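# Reseat two misplaced gears upright on furnace tray lugs

## Task

Fix the two gears that are placed wrongly so that every gear on the furnace tray ends up flat on its lug with the small end facing up, then release them.

## Robot and tools

Robot: two six-joint arms, left_arm and right_arm, each ending in a parallel two-finger gripper with a wrist camera. In the shared scene frame the origin sits on the table top midway between the arm bases, +x points out across the table, +z points up, and left_arm is on the +y side. The names left and right refer to the arms, not to image sides. Base of left_arm: (-0.021, +0.263, 0) m, quat_wxyz (+0.999, 0, 0, +0.036); base of right_arm: (-0.045, -0.350, 0) m, quat_wxyz (+0.997, 0, 0, +0.082).

execute_actions takes "actions", a list holding zero or one item, plus an optional boolean "pictures" (images are included unless set false). An empty list just reports the current state. A wait is {"steps": N} with N from 1 to 300 control steps (each 1/30 s); it sends nothing new. A motion is {"rows": [...], "steps": N} with N at most 15 (default 15) and 1 to 15 rows. Each row drives one control step; if rows run out, the final row repeats. A refused call does nothing.

Every row is one flat list of 14 numbers covering both arms, even when only one moves: left_arm waist, shoulder, elbow, wrist pitch, wrist yaw, wrist roll, gripper opening, then the same seven for right_arm. The six joint values are absolute target angles in radians in each joint's own space (the same quantities printed under Joint positions), not offsets and not Cartesian poses. Ranges per arm: waist -2.880 to 2.880, shoulder 0.000 to 3.142, elbow 0.000 to 3.019, wrist pitch -1.693 to 1.571, wrist yaw -1.571 to 1.571, wrist roll -2.094 to 2.094. A target more than 0.019 rad beyond a range end, and farther out than the joint's last reported angle, gets the call refused; true ends may differ by up to 0.019 rad, and targets past the real end are clipped there, reported as "joint sent to its limit" (possibly about an earlier move). Opening is an absolute value from -1 (closed) to +1 (fully open, pad gap 0.094 m).

Motion is speed limited: each step the commanded angle stays within a fixed lead of the measured one (waist 0.264, shoulder 0.32, elbow 0.276, wrist pitch 0.33, wrist yaw 0.186, wrist roll 0.522 rad), and if the targets would move the gripper over 70 mm from where it is, all are scaled back. Distant targets therefore need several calls. Between calls the arms keep heading for the last row sent until they settle or a step is HELD; the simulation runs on while replies are being written.

Result lines: the state line lists for each arm end_effector_position (metres, scene frame) and end_effector_quat_wxyz. That position is the pinch point between the finger pads, about 1 cm behind the tips; fingers point along gripper +z and close along its y axis. Reported hand positions can be off, more at full reach. Joint positions and Joint velocities give one block per arm: six joints (rad, rad/s) then pad gap (m, m/s). grip_measured is the measured opening on the command scale; each gripper may read about 1 mm off. To hold something, command about 0.03 below grip_measured for a firm grip, less for a gentle one; pad force tops out around 50 to 62 N, lower on thin parts (under about 2 mm). "joint command not followed" means the clearance check altered or blocked some joint targets; HELD marks steps where a row was not sent. MOTOR HOT appears from 85 °C; at 100 °C an OVER-TEMPERATURE FAULT makes that arm and gripper go limp and fall, so avoid holding loads longer than needed.

zoom_image: {"camera": name, "region": [x0, y0, x1, y1]} in pixels of that camera's latest image, top-left origin, region at most 504 by 504. Cameras: cam_head_left, cam_head_right, cam_high, cam_low (504x504 each), cam_left_wrist and cam_right_wrist (616x616 fisheye). Calibration (K, distortion, T_world_to_cam) is provided and may be slightly off; results list cameras whose numbers changed.

read_manual: optional "section" (only "licences"); returns licence text, no motion.

finished_scene: {"scene": number of the current scene}. Replying with no tool call ends everything.

Avoid: dropping or knocking anything off the table (fails the task), slamming or pushing hard on parts, arms colliding or pressing on each other, and jerky moves. Brief external tugs on a held part or nudges to loose objects can occur, so check the gears after release.

Each tool is called after "Call:" by a JSON object that holds its "name" and its "arguments", one argument or row to a line.

## Session

Call:
{"name": "execute_actions", "arguments": {
  "actions": []
}}

Scene clock: 0.00 s of 6880.00 s.
left_arm: end_effector_position=(+0.7799, +0.4758, +0.3340) grip_measured=+1.000 end_effector_quat_wxyz=(+0.399, -0.056, +0.824, +0.398) | right_arm: end_effector_position=(+0.0978, -0.1280, +0.1114) grip_measured=+1.000 end_effector_quat_wxyz=(-0.049, -0.655, +0.740, -0.147)
Joint positions: left_arm=[ 0.059  2.042  2.027 -0.466 -0.66   0.406  0.094] | right_arm=[ 0.984  1.252  0.808 -1.341  0.227 -0.276  0.094]
Joint velocities: left_arm=[-0.005 -0.005 -0.002  0.002  0.066  0.022  0.   ] | right_arm=[-0.015 -0.015 -0.002  0.007 -0.022 -0.066  0.   ]

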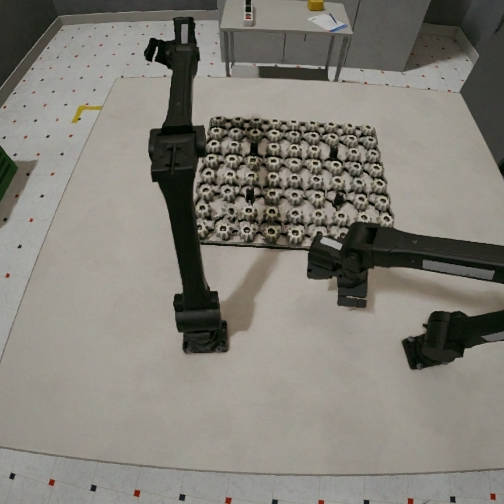

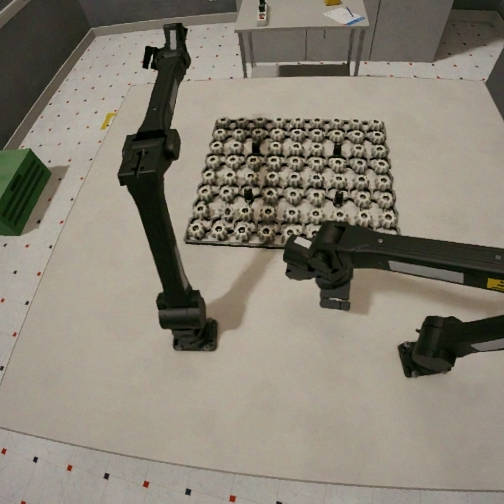

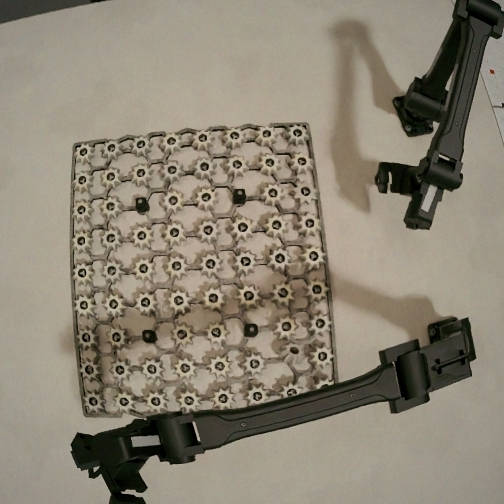

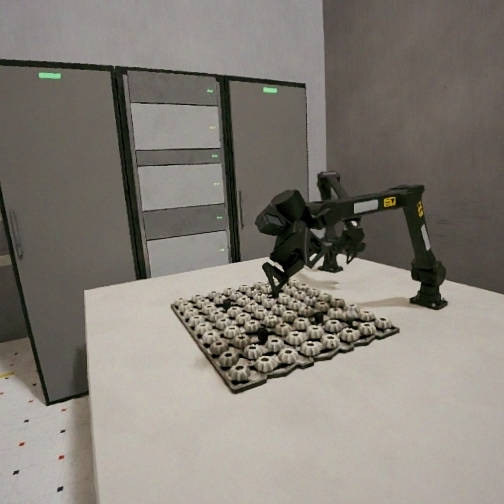

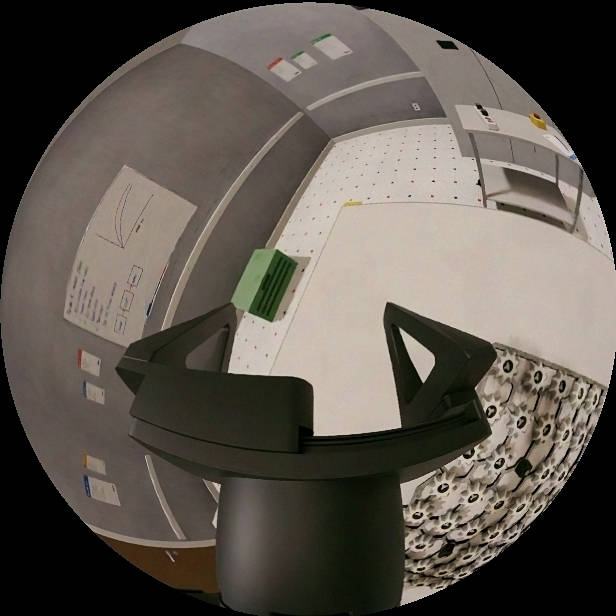

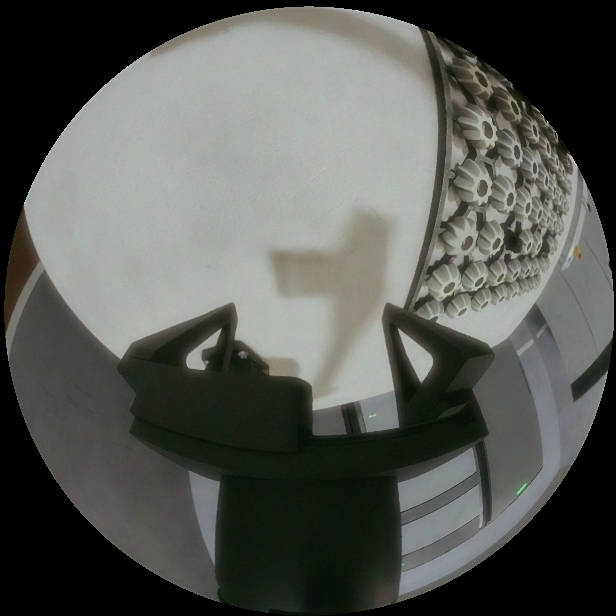

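Call:
{"name": "zoom_image", "arguments": {
  "camera": "cam_high",
  "region": [60, 110, 350, 420]
}}

Call:
{"name": "zoom_image", "arguments": {
  "camera": "cam_head_left",
  "region": [180, 100, 410, 260]
}}

Region (60, 110, 350, 420) of cam_high's 504x504 image, scaled by 1.626, with more detail than that image has; it fills the left 471 columns of this view, and the rest is white.

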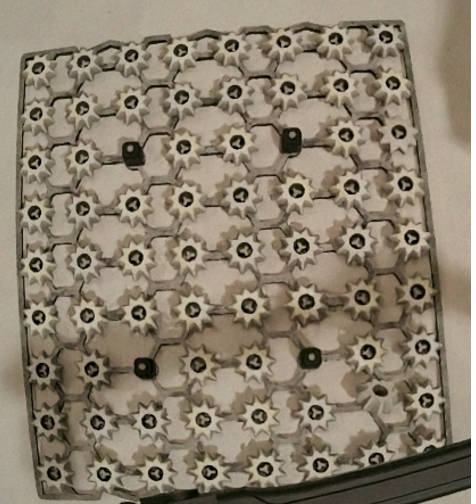

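Region (180, 100, 410, 260) of cam_head_left's 504x504 image, scaled by 2.191, with more detail than that image has; it fills the top 351 rows of this view, and the rest is white.

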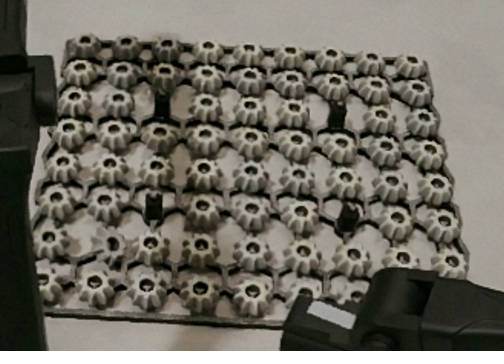

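Call:
{"name": "execute_actions", "arguments": {
  "actions": [
    {"rows": [[-0.27,1.508,1.17,-1.232,0,0,0.4, 0.286,1.502,1.107,-1.176,0,0,0.4]]}
  ],
  "pictures": false
}}

Call:
{"name": "execute_actions", "arguments": {
  "actions": [
    {"steps": 45}
  ]
}}

Scene clock: 86.57 s of 6880.00 s.
left_arm: end_effector_position=(+0.6181, +0.2200, +0.2418) grip_measured=+0.402 end_effector_quat_wxyz=(+0.251, +0.118, +0.956, +0.098) | right_arm: end_effector_position=(+0.3004, -0.1699, +0.0976) grip_measured=+0.402 end_effector_quat_wxyz=(-0.037, -0.265, +0.964, -0.010)
Joint positions: left_arm=[-0.189  1.708  1.594 -0.941 -0.186  0.179  0.066] | right_arm=[ 0.32   1.51   1.049 -1.186  0.003 -0.053  0.066]
Joint velocities: left_arm=[-0.64  -0.952 -1.072 -1.263  1.165 -0.418 -0.   ] | right_arm=[-1.431  0.005  0.149  0.042  0.037  0.256  0.   ]
Steps of this call (steps 1 to 90: nothing new was sent; then 83.07 s passed at rest; steps 91 to 105: all 15 steps of this action). Readings (joint positions):
91: left_arm=[0.056 2.036 2.018 -0.478 -0.636 0.390] | right_arm=[0.974 1.260 0.814 -1.335 0.182 -0.259]
92: left_arm=[0.053 2.020 1.993 -0.506 -0.608 0.370] | right_arm=[0.949 1.279 0.831 -1.320 0.131 -0.237]
94: left_arm=[0.035 1.982 1.937 -0.566 -0.553 0.335] | right_arm=[0.876 1.340 0.885 -1.286 0.067 -0.199]
98: left_arm=[-0.031 1.899 1.825 -0.687 -0.441 0.274] | right_arm=[0.696 1.453 0.990 -1.224 0.014 -0.133]
105: the state above

Scene clock: 88.07 s of 6880.00 s.
left_arm: end_effector_position=(+0.3911, +0.1775, +0.1347) grip_measured=+0.402 end_effector_quat_wxyz=(-0.007, +0.110, +0.994, +0.002) | right_arm: end_effector_position=(+0.3105, -0.1772, +0.1019) grip_measured=+0.402 end_effector_quat_wxyz=(-0.030, -0.230, +0.973, -0.007)
Joint positions: left_arm=[-0.278  1.509  1.156 -1.232 -0.003  0.015  0.066] | right_arm=[ 0.291  1.51   1.062 -1.185  0.001 -0.011  0.066]
Joint velocities: left_arm=[-0.005 -0.005  0.007 -0.002 -0.037 -0.037 -0.001] | right_arm=[-0.015 -0.015 -0.002  0.007 -0.037  0.007 -0.   ]
Steps of this call (steps 1 to 45: the robot went on to your last target). Readings (joint positions):
1: left_arm=[-0.210 1.676 1.554 -0.984 -0.139 0.166] | right_arm=[0.279 1.510 1.053 -1.185 0.003 -0.043]
2: left_arm=[-0.229 1.644 1.510 -1.023 -0.100 0.153] | right_arm=[0.251 1.510 1.058 -1.185 0.004 -0.036]
4: left_arm=[-0.261 1.584 1.417 -1.087 -0.048 0.129] | right_arm=[0.233 1.510 1.062 -1.185 0.004 -0.025]
8: left_arm=[-0.285 1.505 1.233 -1.189 -0.004 0.076] | right_arm=[0.268 1.510 1.062 -1.185 0.002 -0.016]
45: the state above
All arms were judged still, so your last target was given up. Only a new action makes them travel on or press farther. Fingers that are still opening or closing keep moving.
camera_calibration (this result's frames):
cam_left_wrist: T_world_to_cam=[[-0.227959, -0.973658, -0.00492523, 0.26627], [-0.772357, 0.177744, 0.609812, 0.189297], [-0.592873, 0.142816, -0.792531, 0.435674], [0, 0, 0, 1]] pos_world=[0.465203, 0.163388, 0.231161]
cam_right_wrist: T_world_to_cam=[[0.445104, -0.895337, -0.0159445, -0.290043], [-0.682539, -0.350734, 0.641192, 0.0891755], [-0.579675, -0.274514, -0.767215, 0.331005], [0, 0, 0, 1]] pos_world=[0.381841, -0.137544, 0.192149]

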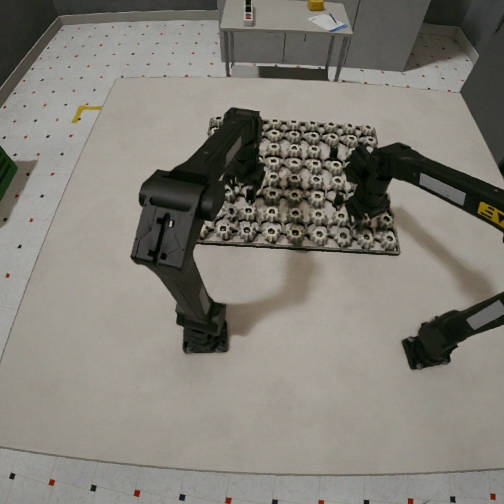

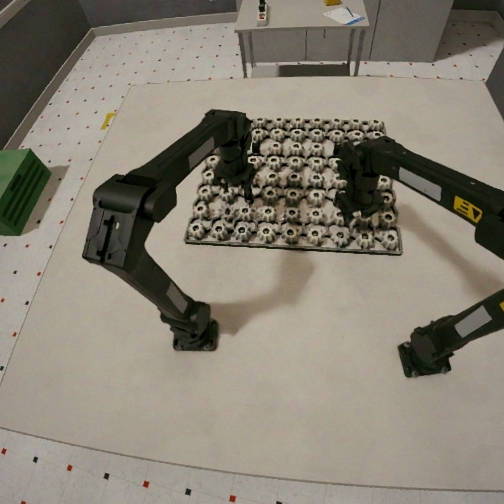

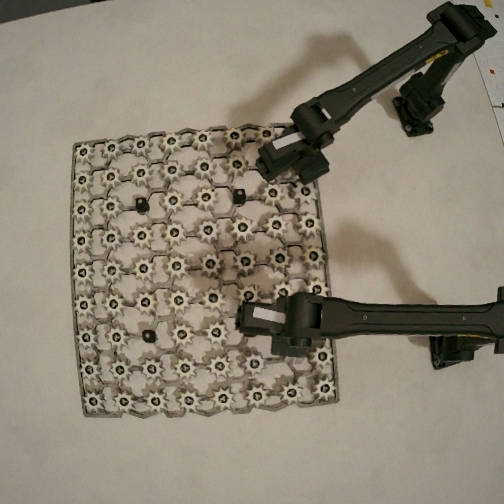

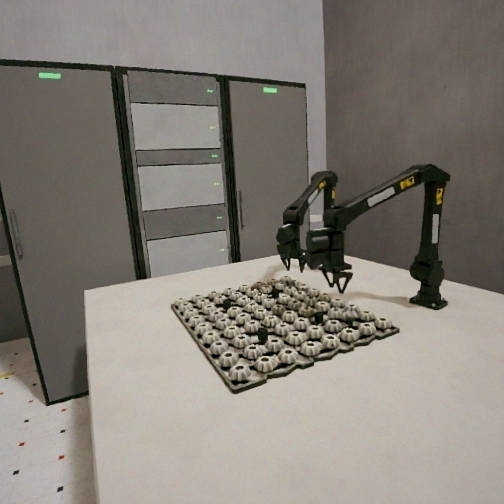

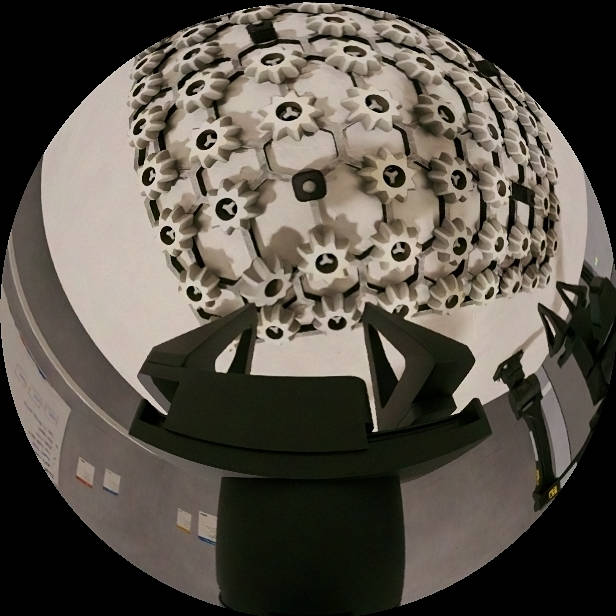

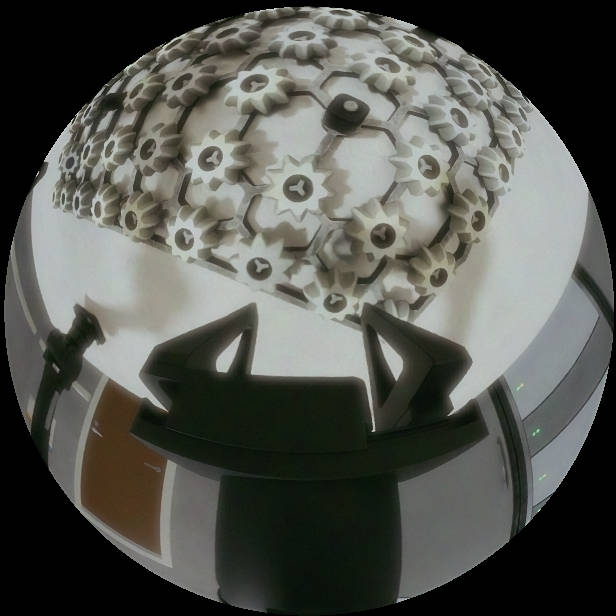

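Call:
{"name": "execute_actions", "arguments": {
  "actions": [
    {"rows": [[-0.157,1.441,1.025,-1.1415,0,-0.1,0.4, 0.405,1.464,1.06,-1.106,0,0.57,0.4]]}
  ],
  "pictures": false
}}

Call:
{"name": "execute_actions", "arguments": {
  "actions": [
    {"steps": 30}
  ]
}}

Scene clock: 116.10 s of 6880.00 s.
left_arm: end_effector_position=(+0.3666, +0.2331, +0.1090) grip_measured=+0.402 end_effector_quat_wxyz=(-0.006, -0.003, +1.000, +0.001) | right_arm: end_effector_position=(+0.2995, -0.1280, +0.1138) grip_measured=+0.402 end_effector_quat_wxyz=(+0.014, -0.018, +1.000, +0.009)
Joint positions: left_arm=[-0.15   1.454  1.023 -1.151 -0.001 -0.082  0.066] | right_arm=[ 0.41   1.473  1.056 -1.12  -0.001  0.537  0.066]
Joint velocities: left_arm=[-0.024 -0.005 -0.007 -0.002  0.022  0.022 -0.001] | right_arm=[-0.063 -0.005 -0.002  0.002  0.037  0.154 -0.001]
Steps of this call (steps 1 to 90: nothing new was sent; then 24.53 s passed at rest; steps 91 to 105: all 15 steps of this action). Readings (joint positions):
91: left_arm=[-0.271 1.504 1.142 -1.213 0.001 0.001] | right_arm=[0.298 1.508 1.061 -1.174 0.003 0.065]
92: left_arm=[-0.257 1.490 1.112 -1.179 0.003 -0.016] | right_arm=[0.313 1.504 1.058 -1.154 0.004 0.163]
94: left_arm=[-0.206 1.464 1.054 -1.160 0.003 -0.041] | right_arm=[0.361 1.495 1.056 -1.130 0.003 0.306]
98: left_arm=[-0.137 1.455 1.023 -1.158 -0.001 -0.069] | right_arm=[0.424 1.477 1.056 -1.120 -0.001 0.455]
105: the state above

Scene clock: 117.10 s of 6880.00 s.
left_arm: end_effector_position=(+0.3666, +0.2328, +0.1090) grip_measured=+0.402 end_effector_quat_wxyz=(-0.006, -0.004, +1.000, +0.001) | right_arm: end_effector_position=(+0.2998, -0.1285, +0.1138) grip_measured=+0.402 end_effector_quat_wxyz=(+0.014, -0.007, +1.000, +0.010)
Joint positions: left_arm=[-0.15   1.454  1.023 -1.151 -0.001 -0.085  0.066] | right_arm=[ 0.408  1.473  1.056 -1.12  -0.001  0.559  0.066]
Joint velocities: left_arm=[-0.005 -0.015 -0.022  0.002 -0.007 -0.037 -0.   ] | right_arm=[ 0.005 -0.005 -0.017 -0.007 -0.066  0.051  0.001]
Steps of this call (steps 1 to 30: the robot went on to your last target). Readings (joint positions):
1: left_arm=[-0.150 1.454 1.023 -1.151 -0.001 -0.083] | right_arm=[0.409 1.473 1.056 -1.120 -0.001 0.541]
2: left_arm=[-0.150 1.454 1.023 -1.151 -0.001 -0.083] | right_arm=[0.408 1.473 1.056 -1.120 -0.001 0.545]
4: left_arm=[-0.150 1.454 1.023 -1.151 -0.001 -0.084] | right_arm=[0.408 1.473 1.056 -1.120 -0.001 0.550]
8: left_arm=[-0.150 1.454 1.023 -1.151 -0.001 -0.085] | right_arm=[0.408 1.473 1.056 -1.120 -0.001 0.555]
30: the state above
All arms were judged still, so your last target was given up. Only a new action makes them travel on or press farther. Fingers that are still opening or closing keep moving.
camera_calibration (this result's frames):
cam_left_wrist: T_world_to_cam=[[-0.00221723, -0.999988, -0.00427258, 0.237671], [-0.793799, -0.000838471, 0.608179, 0.225822], [-0.608176, 0.00474004, -0.793788, 0.430739], [0, 0, 0, 1]] pos_world=[0.441749, 0.235816, 0.205591]
cam_right_wrist: T_world_to_cam=[[0.011041, -0.999303, -0.0356544, -0.122501], [-0.822082, -0.0293706, 0.568612, 0.18274], [-0.569263, 0.0230328, -0.821833, 0.38865], [0, 0, 0, 1]] pos_world=[0.372823, -0.126, 0.21113]

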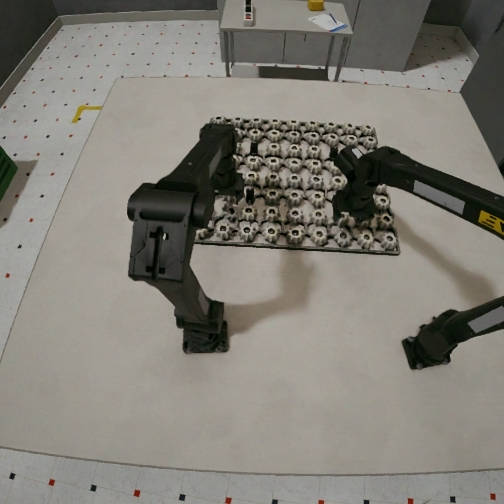

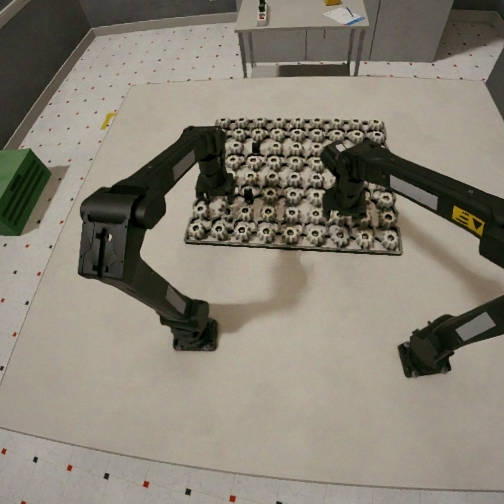

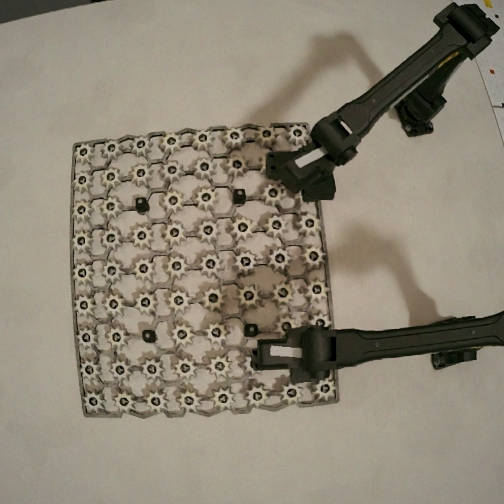

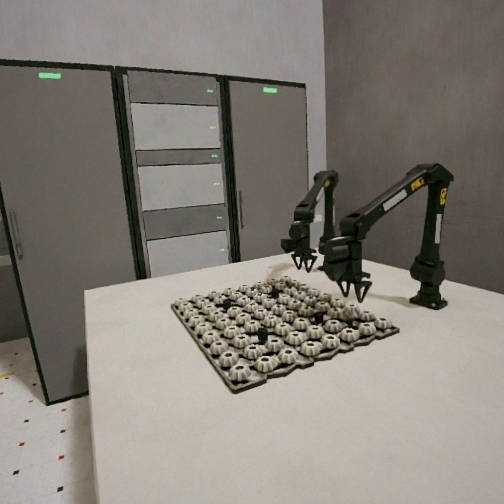

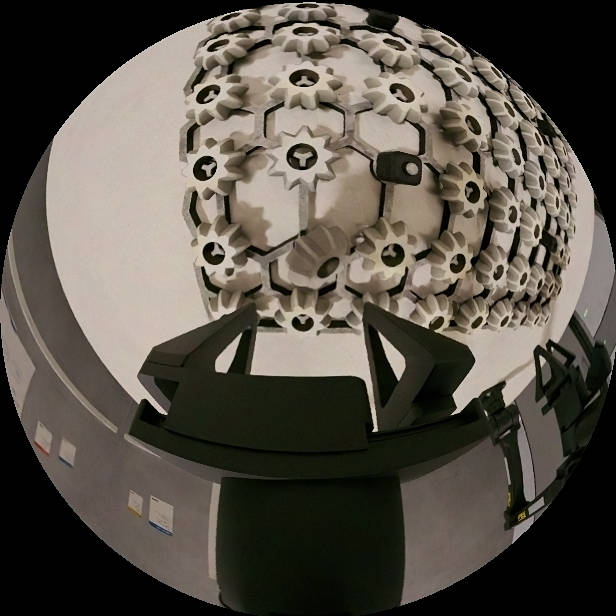

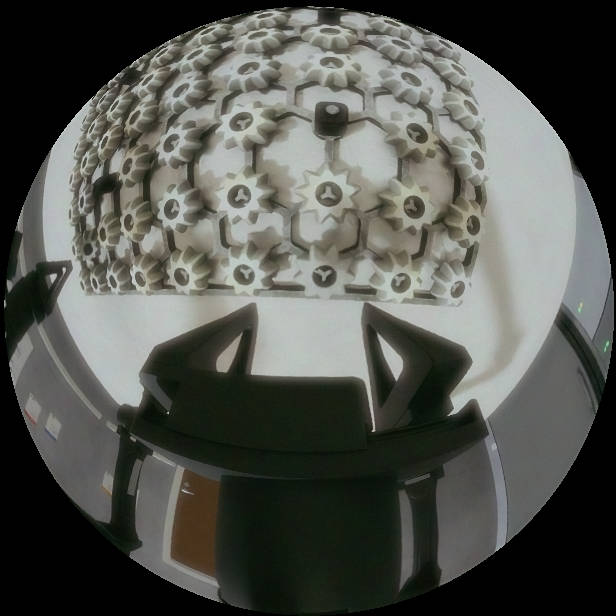

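Call:
{"name": "execute_actions", "arguments": {
  "actions": [
    {"rows": [[-0.168,1.50,0.98,-1.05,0,-0.09,0.4, 0.413,1.52,0.99,-1.04,0,0.575,0.4],[-0.168,1.50,0.98,-1.05,0,-0.09,0.4, 0.413,1.52,0.99,-1.04,0,0.575,0.4],[-0.168,1.50,0.98,-1.05,0,-0.09,0.4, 0.413,1.52,0.99,-1.04,0,0.575,0.4],[-0.168,1.50,0.98,-1.05,0,-0.09,0.4, 0.413,1.52,0.99,-1.04,0,0.575,0.4],[-0.168,1.50,0.98,-1.05,0,-0.09,0.4, 0.413,1.52,0.99,-1.04,0,0.575,0.4],[-0.168,1.50,0.98,-1.05,0,-0.09,0.4, 0.413,1.52,0.99,-1.04,0,0.575,0.4],[-0.168,1.562,0.936,-0.945,0,-0.09,0.4, 0.413,1.564,0.938,-0.945,0,0.575,0.4]]}
  ],
  "pictures": false
}}

Call:
{"name": "execute_actions", "arguments": {
  "actions": [
    {"steps": 20}
  ]
}}

Scene clock: 148.27 s of 6880.00 s.
left_arm: end_effector_position=(+0.3700, +0.2289, +0.0400) grip_measured=+0.402 end_effector_quat_wxyz=(-0.007, +0.001, +1.000, +0.002) | right_arm: end_effector_position=(+0.2802, -0.1412, +0.0329) grip_measured=+0.402 end_effector_quat_wxyz=(-0.016, -0.004, +1.000, -0.010)
Joint positions: left_arm=[-0.16   1.563  0.937 -0.959 -0.002 -0.085  0.066] | right_arm=[ 0.408  1.576  0.929 -0.962 -0.001  0.564  0.066]
Joint velocities: left_arm=[-0.015 -0.015 -0.027  0.007 -0.022 -0.037  0.   ] | right_arm=[-0.005  0.005  0.002  0.012 -0.037 -0.007  0.001]
Steps of this call (steps 1 to 90: nothing new was sent; then 27.67 s passed at rest; steps 91 to 105: all 15 steps of this action). Readings (joint positions):
91: left_arm=[-0.151 1.455 1.018 -1.135 -0.001 -0.085] | right_arm=[0.408 1.474 1.049 -1.106 -0.001 0.559]
92: left_arm=[-0.152 1.455 1.011 -1.106 -0.001 -0.085] | right_arm=[0.408 1.474 1.037 -1.082 -0.001 0.560]
94: left_arm=[-0.155 1.466 0.999 -1.074 -0.001 -0.085] | right_arm=[0.408 1.487 1.009 -1.061 -0.001 0.561]
98: left_arm=[-0.160 1.495 0.973 -1.009 -0.001 -0.085] | right_arm=[0.408 1.525 0.964 -1.008 -0.001 0.563]
105: the state above

Scene clock: 148.93 s of 6880.00 s.
left_arm: end_effector_position=(+0.3701, +0.2289, +0.0399) grip_measured=+0.402 end_effector_quat_wxyz=(-0.007, +0.001, +1.000, +0.002) | right_arm: end_effector_position=(+0.2811, -0.1406, +0.0331) grip_measured=+0.402 end_effector_quat_wxyz=(-0.015, -0.004, +1.000, -0.009)
Joint positions: left_arm=[-0.16   1.563  0.937 -0.958 -0.002 -0.085  0.066] | right_arm=[ 0.408  1.575  0.929 -0.958 -0.001  0.564  0.066]
Joint velocities: left_arm=[-0.015 -0.005  0.002  0.002  0.022  0.051 -0.   ] | right_arm=[-0.005  0.005  0.002 -0.007  0.007  0.051 -0.001]
Steps of this call (steps 1 to 15: the robot went on to your last target; steps 16 to 20: nothing new was sent). Readings (joint positions):
1: left_arm=[-0.160 1.563 0.937 -0.959 -0.002 -0.085] | right_arm=[0.408 1.575 0.929 -0.961 -0.001 0.564]
2: left_arm=[-0.160 1.563 0.937 -0.958 -0.002 -0.085] | right_arm=[0.408 1.575 0.929 -0.959 -0.001 0.564]
4: left_arm=[-0.160 1.563 0.937 -0.958 -0.002 -0.085] | right_arm=[0.408 1.575 0.929 -0.958 -0.001 0.564]
8: left_arm=[-0.160 1.563 0.937 -0.958 -0.002 -0.085] | right_arm=[0.408 1.575 0.929 -0.958 -0.001 0.564]
20: the state above
All arms were judged still, so your last target was given up. Only a new action makes them travel on or press farther. Fingers that are still opening or closing keep moving.
camera_calibration (this result's frames):
cam_left_wrist: T_world_to_cam=[[-0.0121618, -0.999909, -0.00590861, 0.23719], [-0.792924, 0.00604388, 0.609291, 0.268746], [-0.609199, 0.0120952, -0.792925, 0.376678], [0, 0, 0, 1]] pos_world=[0.445452, 0.230988, 0.136335]
cam_right_wrist: T_world_to_cam=[[0.00508091, -0.999987, 0.00104159, -0.136883], [-0.787954, -0.00336224, 0.615724, 0.20534], [-0.615713, -0.00394917, -0.787961, 0.320057], [0, 0, 0, 1]] pos_world=[0.359557, -0.134927, 0.125902]

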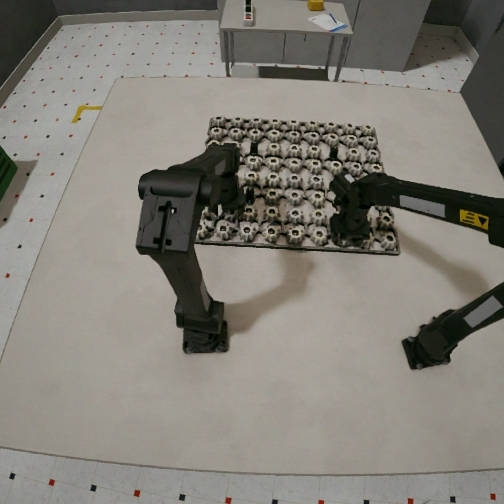

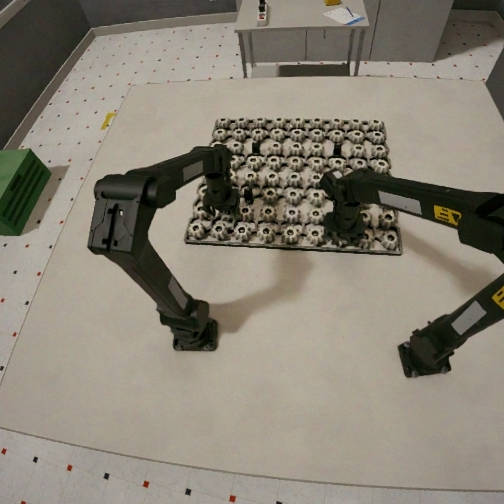

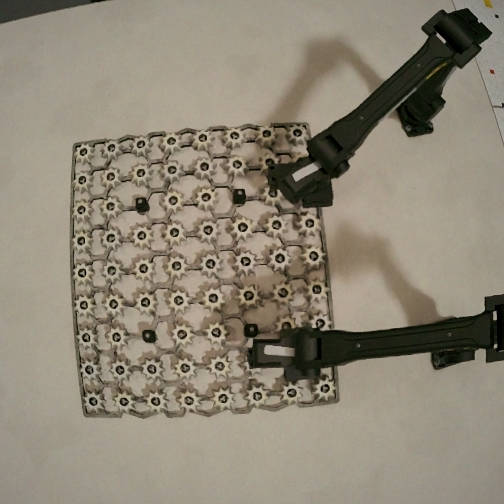

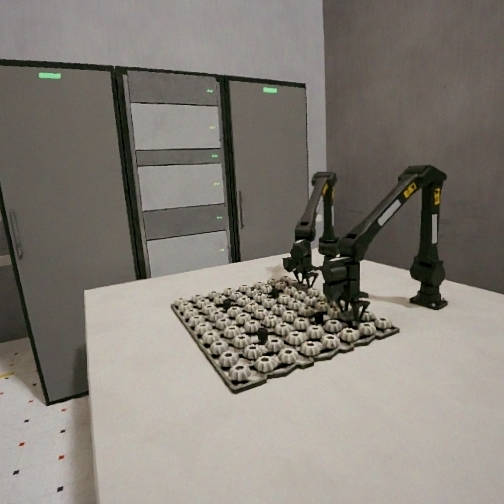

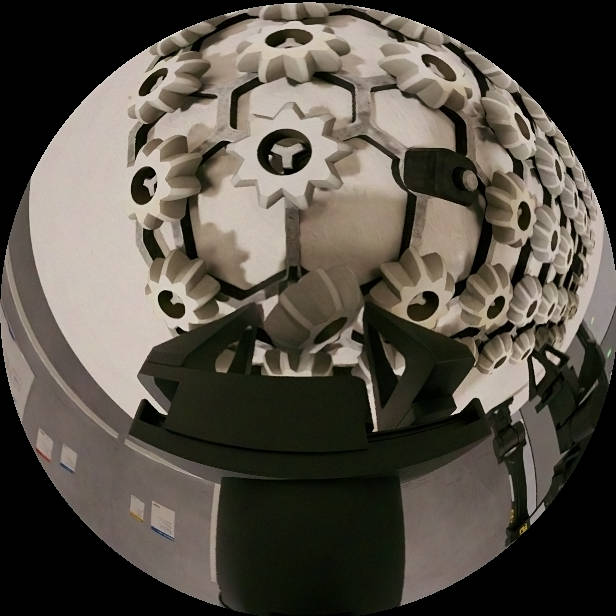

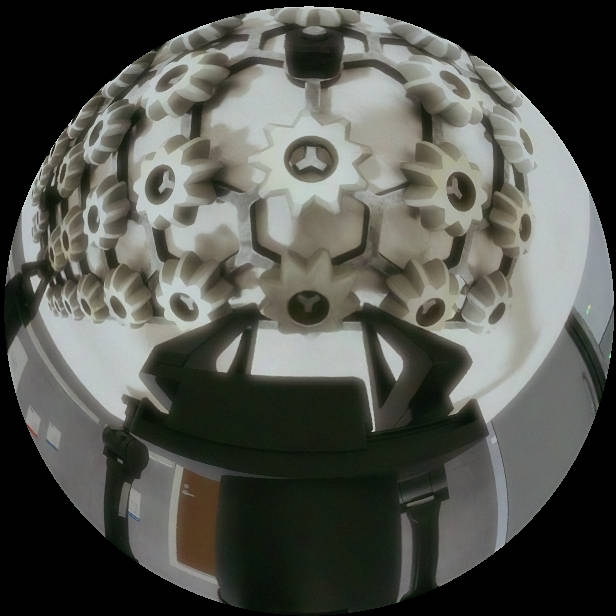

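Call:
{"name": "execute_actions", "arguments": {
  "actions": [
    {"rows": [[-0.168,1.59,0.936,-0.917,0,-0.09,0.4, 0.413,1.594,0.938,-0.915,0,0.575,0.4]],"steps":12}
  ],
  "pictures": false
}}

Call:
{"name": "execute_actions", "arguments": {
  "actions": [
    {"rows": [[-0.168,1.59,0.936,-0.917,0,-0.09,-0.2, 0.413,1.594,0.938,-0.915,0,0.575,-0.2]]}
  ]
}}

Scene clock: 163.87 s of 6880.00 s.
left_arm: end_effector_position=(+0.3765, +0.2287, +0.0381) grip_measured=+0.402 end_effector_quat_wxyz=(+0.005, +0.001, +1.000, +0.002) | right_arm: end_effector_position=(+0.2864, -0.1372, +0.0296) grip_measured=+0.402 end_effector_quat_wxyz=(-0.006, -0.004, +1.000, -0.003)
Joint positions: left_arm=[-0.16   1.568  0.937 -0.93  -0.005 -0.085  0.066] | right_arm=[ 0.408  1.584  0.929 -0.929 -0.001  0.564  0.066]
Joint velocities: left_arm=[ 0.005 -0.015  0.002 -0.007  0.051  0.022  0.   ] | right_arm=[-0.015 -0.015 -0.007  0.002  0.022 -0.007  0.   ]
Steps of this call (steps 1 to 90: nothing new was sent; then 11.53 s passed at rest; steps 91 to 102: all 12 steps of this action). Readings (joint positions):
91: left_arm=[-0.160 1.564 0.937 -0.953 -0.003 -0.085] | right_arm=[0.408 1.575 0.929 -0.954 -0.001 0.564]
92: left_arm=[-0.160 1.565 0.937 -0.946 -0.003 -0.085] | right_arm=[0.408 1.577 0.929 -0.945 -0.001 0.564]
94: left_arm=[-0.160 1.566 0.937 -0.934 -0.004 -0.085] | right_arm=[0.408 1.580 0.929 -0.933 -0.001 0.564]
98: left_arm=[-0.160 1.568 0.937 -0.930 -0.005 -0.085] | right_arm=[0.408 1.584 0.929 -0.929 -0.001 0.564]
102: the state above

Scene clock: 164.37 s of 6880.00 s.
left_arm: end_effector_position=(+0.3774, +0.2254, +0.0376) grip_measured=-0.135 end_effector_quat_wxyz=(+0.007, +0.003, +1.000, -0.002) | right_arm: end_effector_position=(+0.2869, -0.1382, +0.0293) grip_measured=+0.218 end_effector_quat_wxyz=(-0.005, -0.003, +1.000, -0.006)
Joint positions: left_arm=[-0.165  1.57   0.937 -0.925  0.002 -0.085  0.041] | right_arm=[ 0.408  1.585  0.928 -0.929  0.004  0.565  0.057]
Joint velocities: left_arm=[ 0.015 -0.015  0.007 -0.007  0.037 -0.022  0.001] | right_arm=[-0.015  0.005 -0.017 -0.002 -0.037 -0.022 -0.001]
Steps of this call (steps 1 to 15: all 15 steps of this action). Readings (joint positions):
1: left_arm=[-0.160 1.568 0.937 -0.929 -0.004 -0.085] | right_arm=[0.408 1.584 0.929 -0.929 0.004 0.564]
2: left_arm=[-0.161 1.568 0.937 -0.926 0.003 -0.085] | right_arm=[0.408 1.585 0.928 -0.929 0.004 0.565]
4: left_arm=[-0.165 1.570 0.937 -0.925 0.002 -0.085] | right_arm=[0.408 1.585 0.928 -0.929 0.004 0.565]
8: left_arm=[-0.165 1.570 0.937 -0.925 0.002 -0.085] | right_arm=[0.408 1.585 0.928 -0.929 0.004 0.565]
15: the state above
camera_calibration (this result's frames):
cam_left_wrist: T_world_to_cam=[[-0.017051, -0.999854, 0.000691103, 0.235426], [-0.808777, 0.0141988, 0.587944, 0.280916], [-0.587868, 0.00946606, -0.808902, 0.372501], [0, 0, 0, 1]] pos_world=[0.450194, 0.227877, 0.135991]
cam_right_wrist: T_world_to_cam=[[0.00333633, -0.99998, -0.00541318, -0.133841], [-0.799748, -0.00591791, 0.600306, 0.215768], [-0.600326, 0.00232636, -0.799752, 0.317446], [0, 0, 0, 1]] pos_world=[0.363578, -0.1333, 0.123627]

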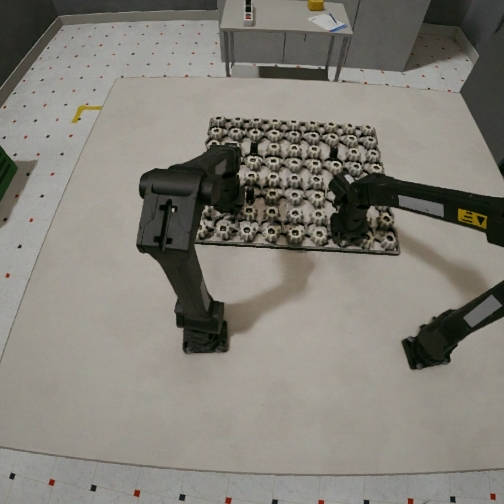

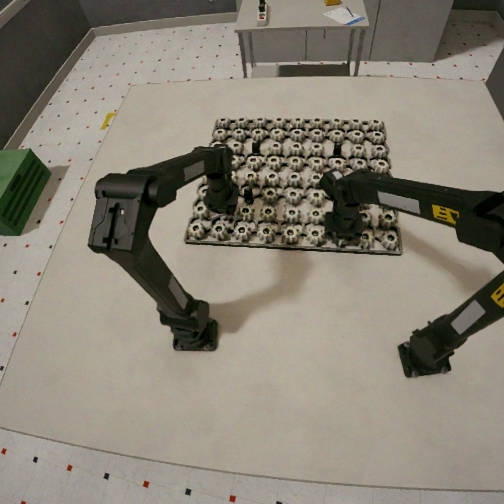

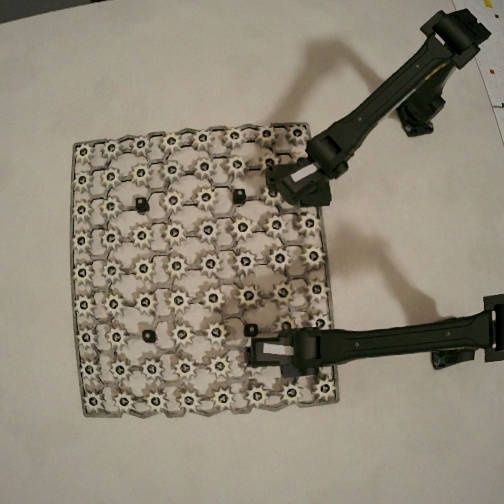

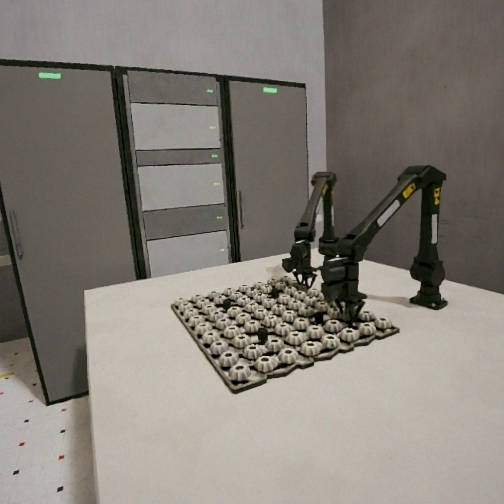

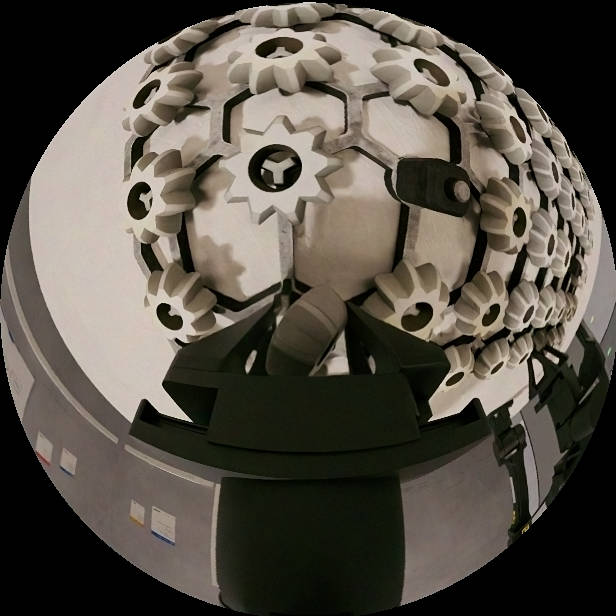

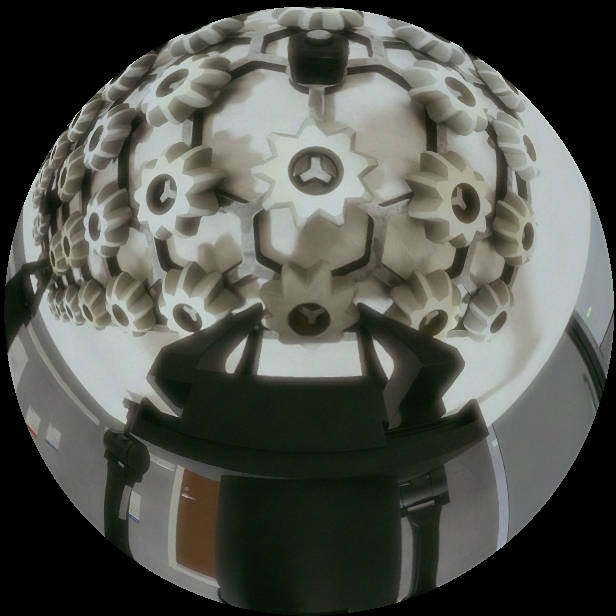

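Call:
{"name": "execute_actions", "arguments": {
  "actions": [
    {"rows": [[-0.165,1.441,1.03,-1.1415,0,-0.09,-0.2, 0.408,1.44,1.08,-1.19,0,0.575,0.15]]}
  ],
  "pictures": false
}}

Call:
{"name": "execute_actions", "arguments": {
  "actions": [
    {"steps": 15}
  ]
}}

Scene clock: 172.67 s of 6880.00 s.
left_arm: end_effector_position=(+0.3581, +0.2272, +0.1087) grip_measured=-0.198 end_effector_quat_wxyz=(+0.001, +0.004, +1.000, -0.001) | right_arm: end_effector_position=(+0.2797, -0.1416, +0.1187) grip_measured=+0.218 end_effector_quat_wxyz=(-0.005, -0.004, +1.000, -0.003)
Joint positions: left_arm=[-0.165  1.425  0.991 -1.134  0.002 -0.085  0.038] | right_arm=[ 0.408  1.436  1.031 -1.179 -0.     0.565  0.057]
Joint velocities: left_arm=[-0.005 -0.005  0.002 -0.022 -0.037 -0.007 -0.001] | right_arm=[-0.015  0.054 -0.002 -0.085 -0.022  0.081  0.001]
Steps of this call (steps 1 to 15: the robot went on to your last target; steps 16 to 90: nothing new was sent; then 4.80 s passed at rest; steps 91 to 105: all 15 steps of this action). Readings (joint positions):
91: left_arm=[-0.165 1.566 0.943 -0.944 0.003 -0.085] | right_arm=[0.408 1.582 0.935 -0.954 0.004 0.565]
92: left_arm=[-0.165 1.562 0.953 -0.994 0.003 -0.085] | right_arm=[0.408 1.579 0.948 -0.992 0.000 0.565]
94: left_arm=[-0.165 1.524 0.962 -1.081 0.003 -0.085] | right_arm=[0.408 1.558 0.979 -1.063 -0.000 0.565]
98: left_arm=[-0.165 1.440 0.974 -1.131 0.002 -0.085] | right_arm=[0.408 1.478 1.010 -1.163 -0.000 0.565]
105: the state above

Scene clock: 173.17 s of 6880.00 s.
left_arm: end_effector_position=(+0.3581, +0.2272, +0.1087) grip_measured=-0.198 end_effector_quat_wxyz=(+0.001, +0.004, +1.000, -0.001) | right_arm: end_effector_position=(+0.2794, -0.1418, +0.1148) grip_measured=+0.218 end_effector_quat_wxyz=(-0.010, -0.004, +1.000, -0.006)
Joint positions: left_arm=[-0.165  1.425  0.991 -1.134  0.002 -0.085  0.038] | right_arm=[ 0.408  1.446  1.031 -1.18  -0.     0.565  0.057]
Joint velocities: left_arm=[-0.015 -0.015  0.012 -0.002  0.051  0.066 -0.   ] | right_arm=[ 0.005 -0.024 -0.002  0.002 -0.037  0.066  0.   ]
Steps of this call (steps 1 to 15: the robot went on to your last target). Readings (joint positions):
1: left_arm=[-0.165 1.425 0.991 -1.134 0.002 -0.085] | right_arm=[0.408 1.438 1.031 -1.180 -0.000 0.565]
2: left_arm=[-0.165 1.425 0.991 -1.134 0.002 -0.085] | right_arm=[0.408 1.441 1.031 -1.180 -0.000 0.565]
4: left_arm=[-0.165 1.425 0.991 -1.134 0.002 -0.085] | right_arm=[0.408 1.444 1.031 -1.180 -0.000 0.565]
8: left_arm=[-0.165 1.425 0.991 -1.134 0.002 -0.085] | right_arm=[0.408 1.446 1.031 -1.180 -0.000 0.565]
15: the state above
camera_calibration (this result's frames):
cam_left_wrist: T_world_to_cam=[[-0.0174293, -0.999848, -0.0000840972, 0.23705], [-0.8027, 0.0139424, 0.59622, 0.220446], [-0.596128, 0.0104592, -0.802821, 0.420784], [0, 0, 0, 1]] pos_world=[0.431925, 0.229539, 0.2064]
cam_right_wrist: T_world_to_cam=[[0.00396051, -0.999984, -0.0039381, -0.137235], [-0.793204, -0.00553961, 0.608931, 0.155638], [-0.608943, 0.000712041, -0.793213, 0.382774], [0, 0, 0, 1]] pos_world=[0.357084, -0.136643, 0.208308]

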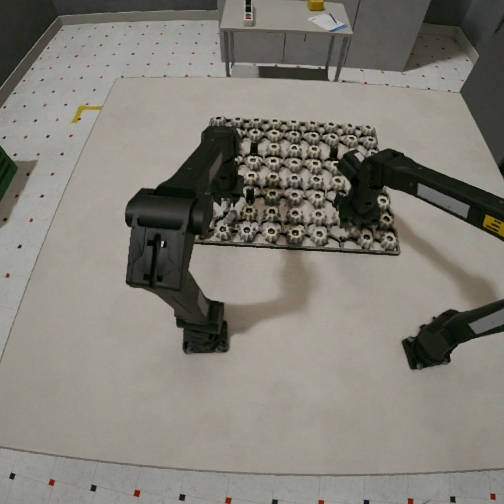

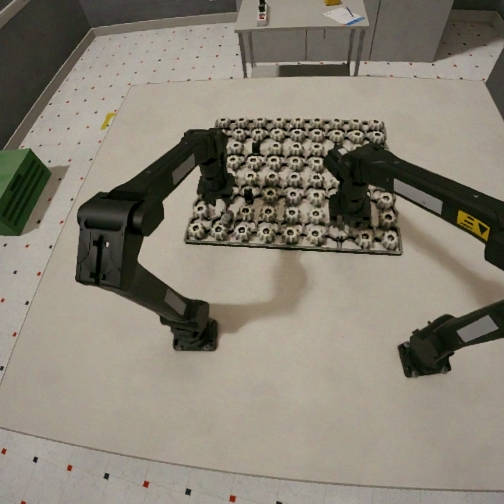

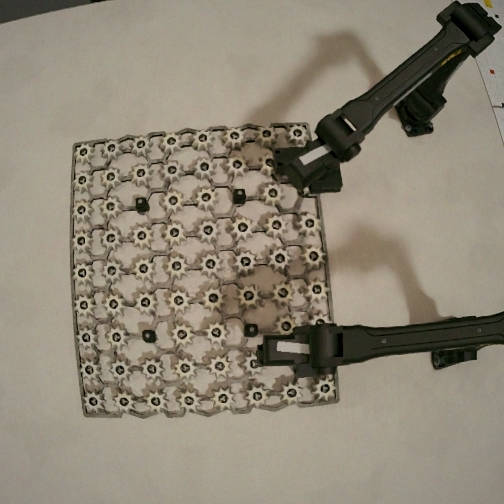

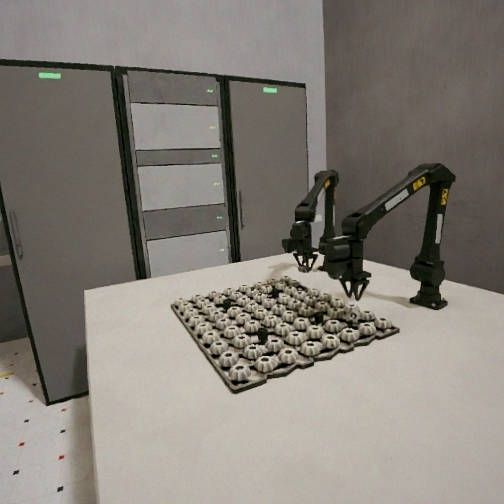

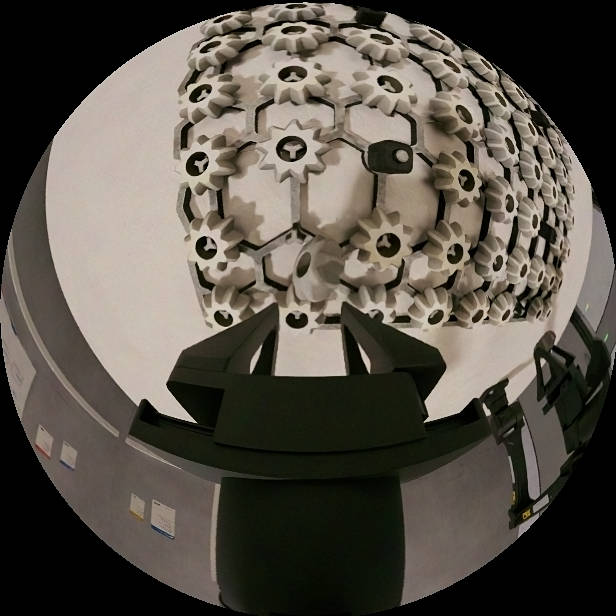

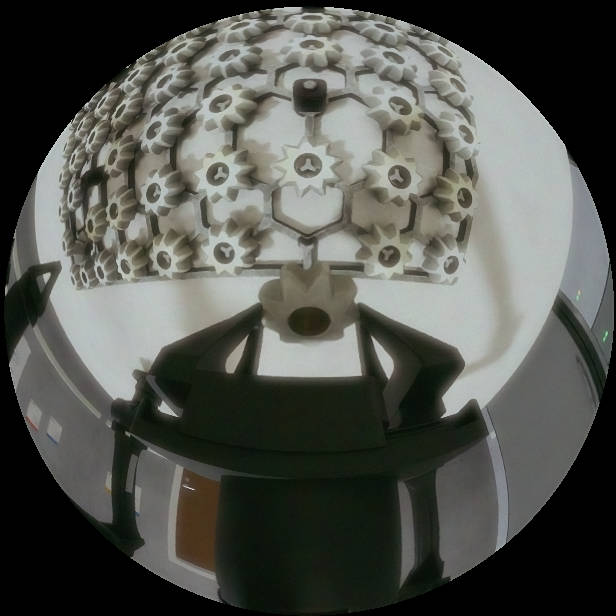

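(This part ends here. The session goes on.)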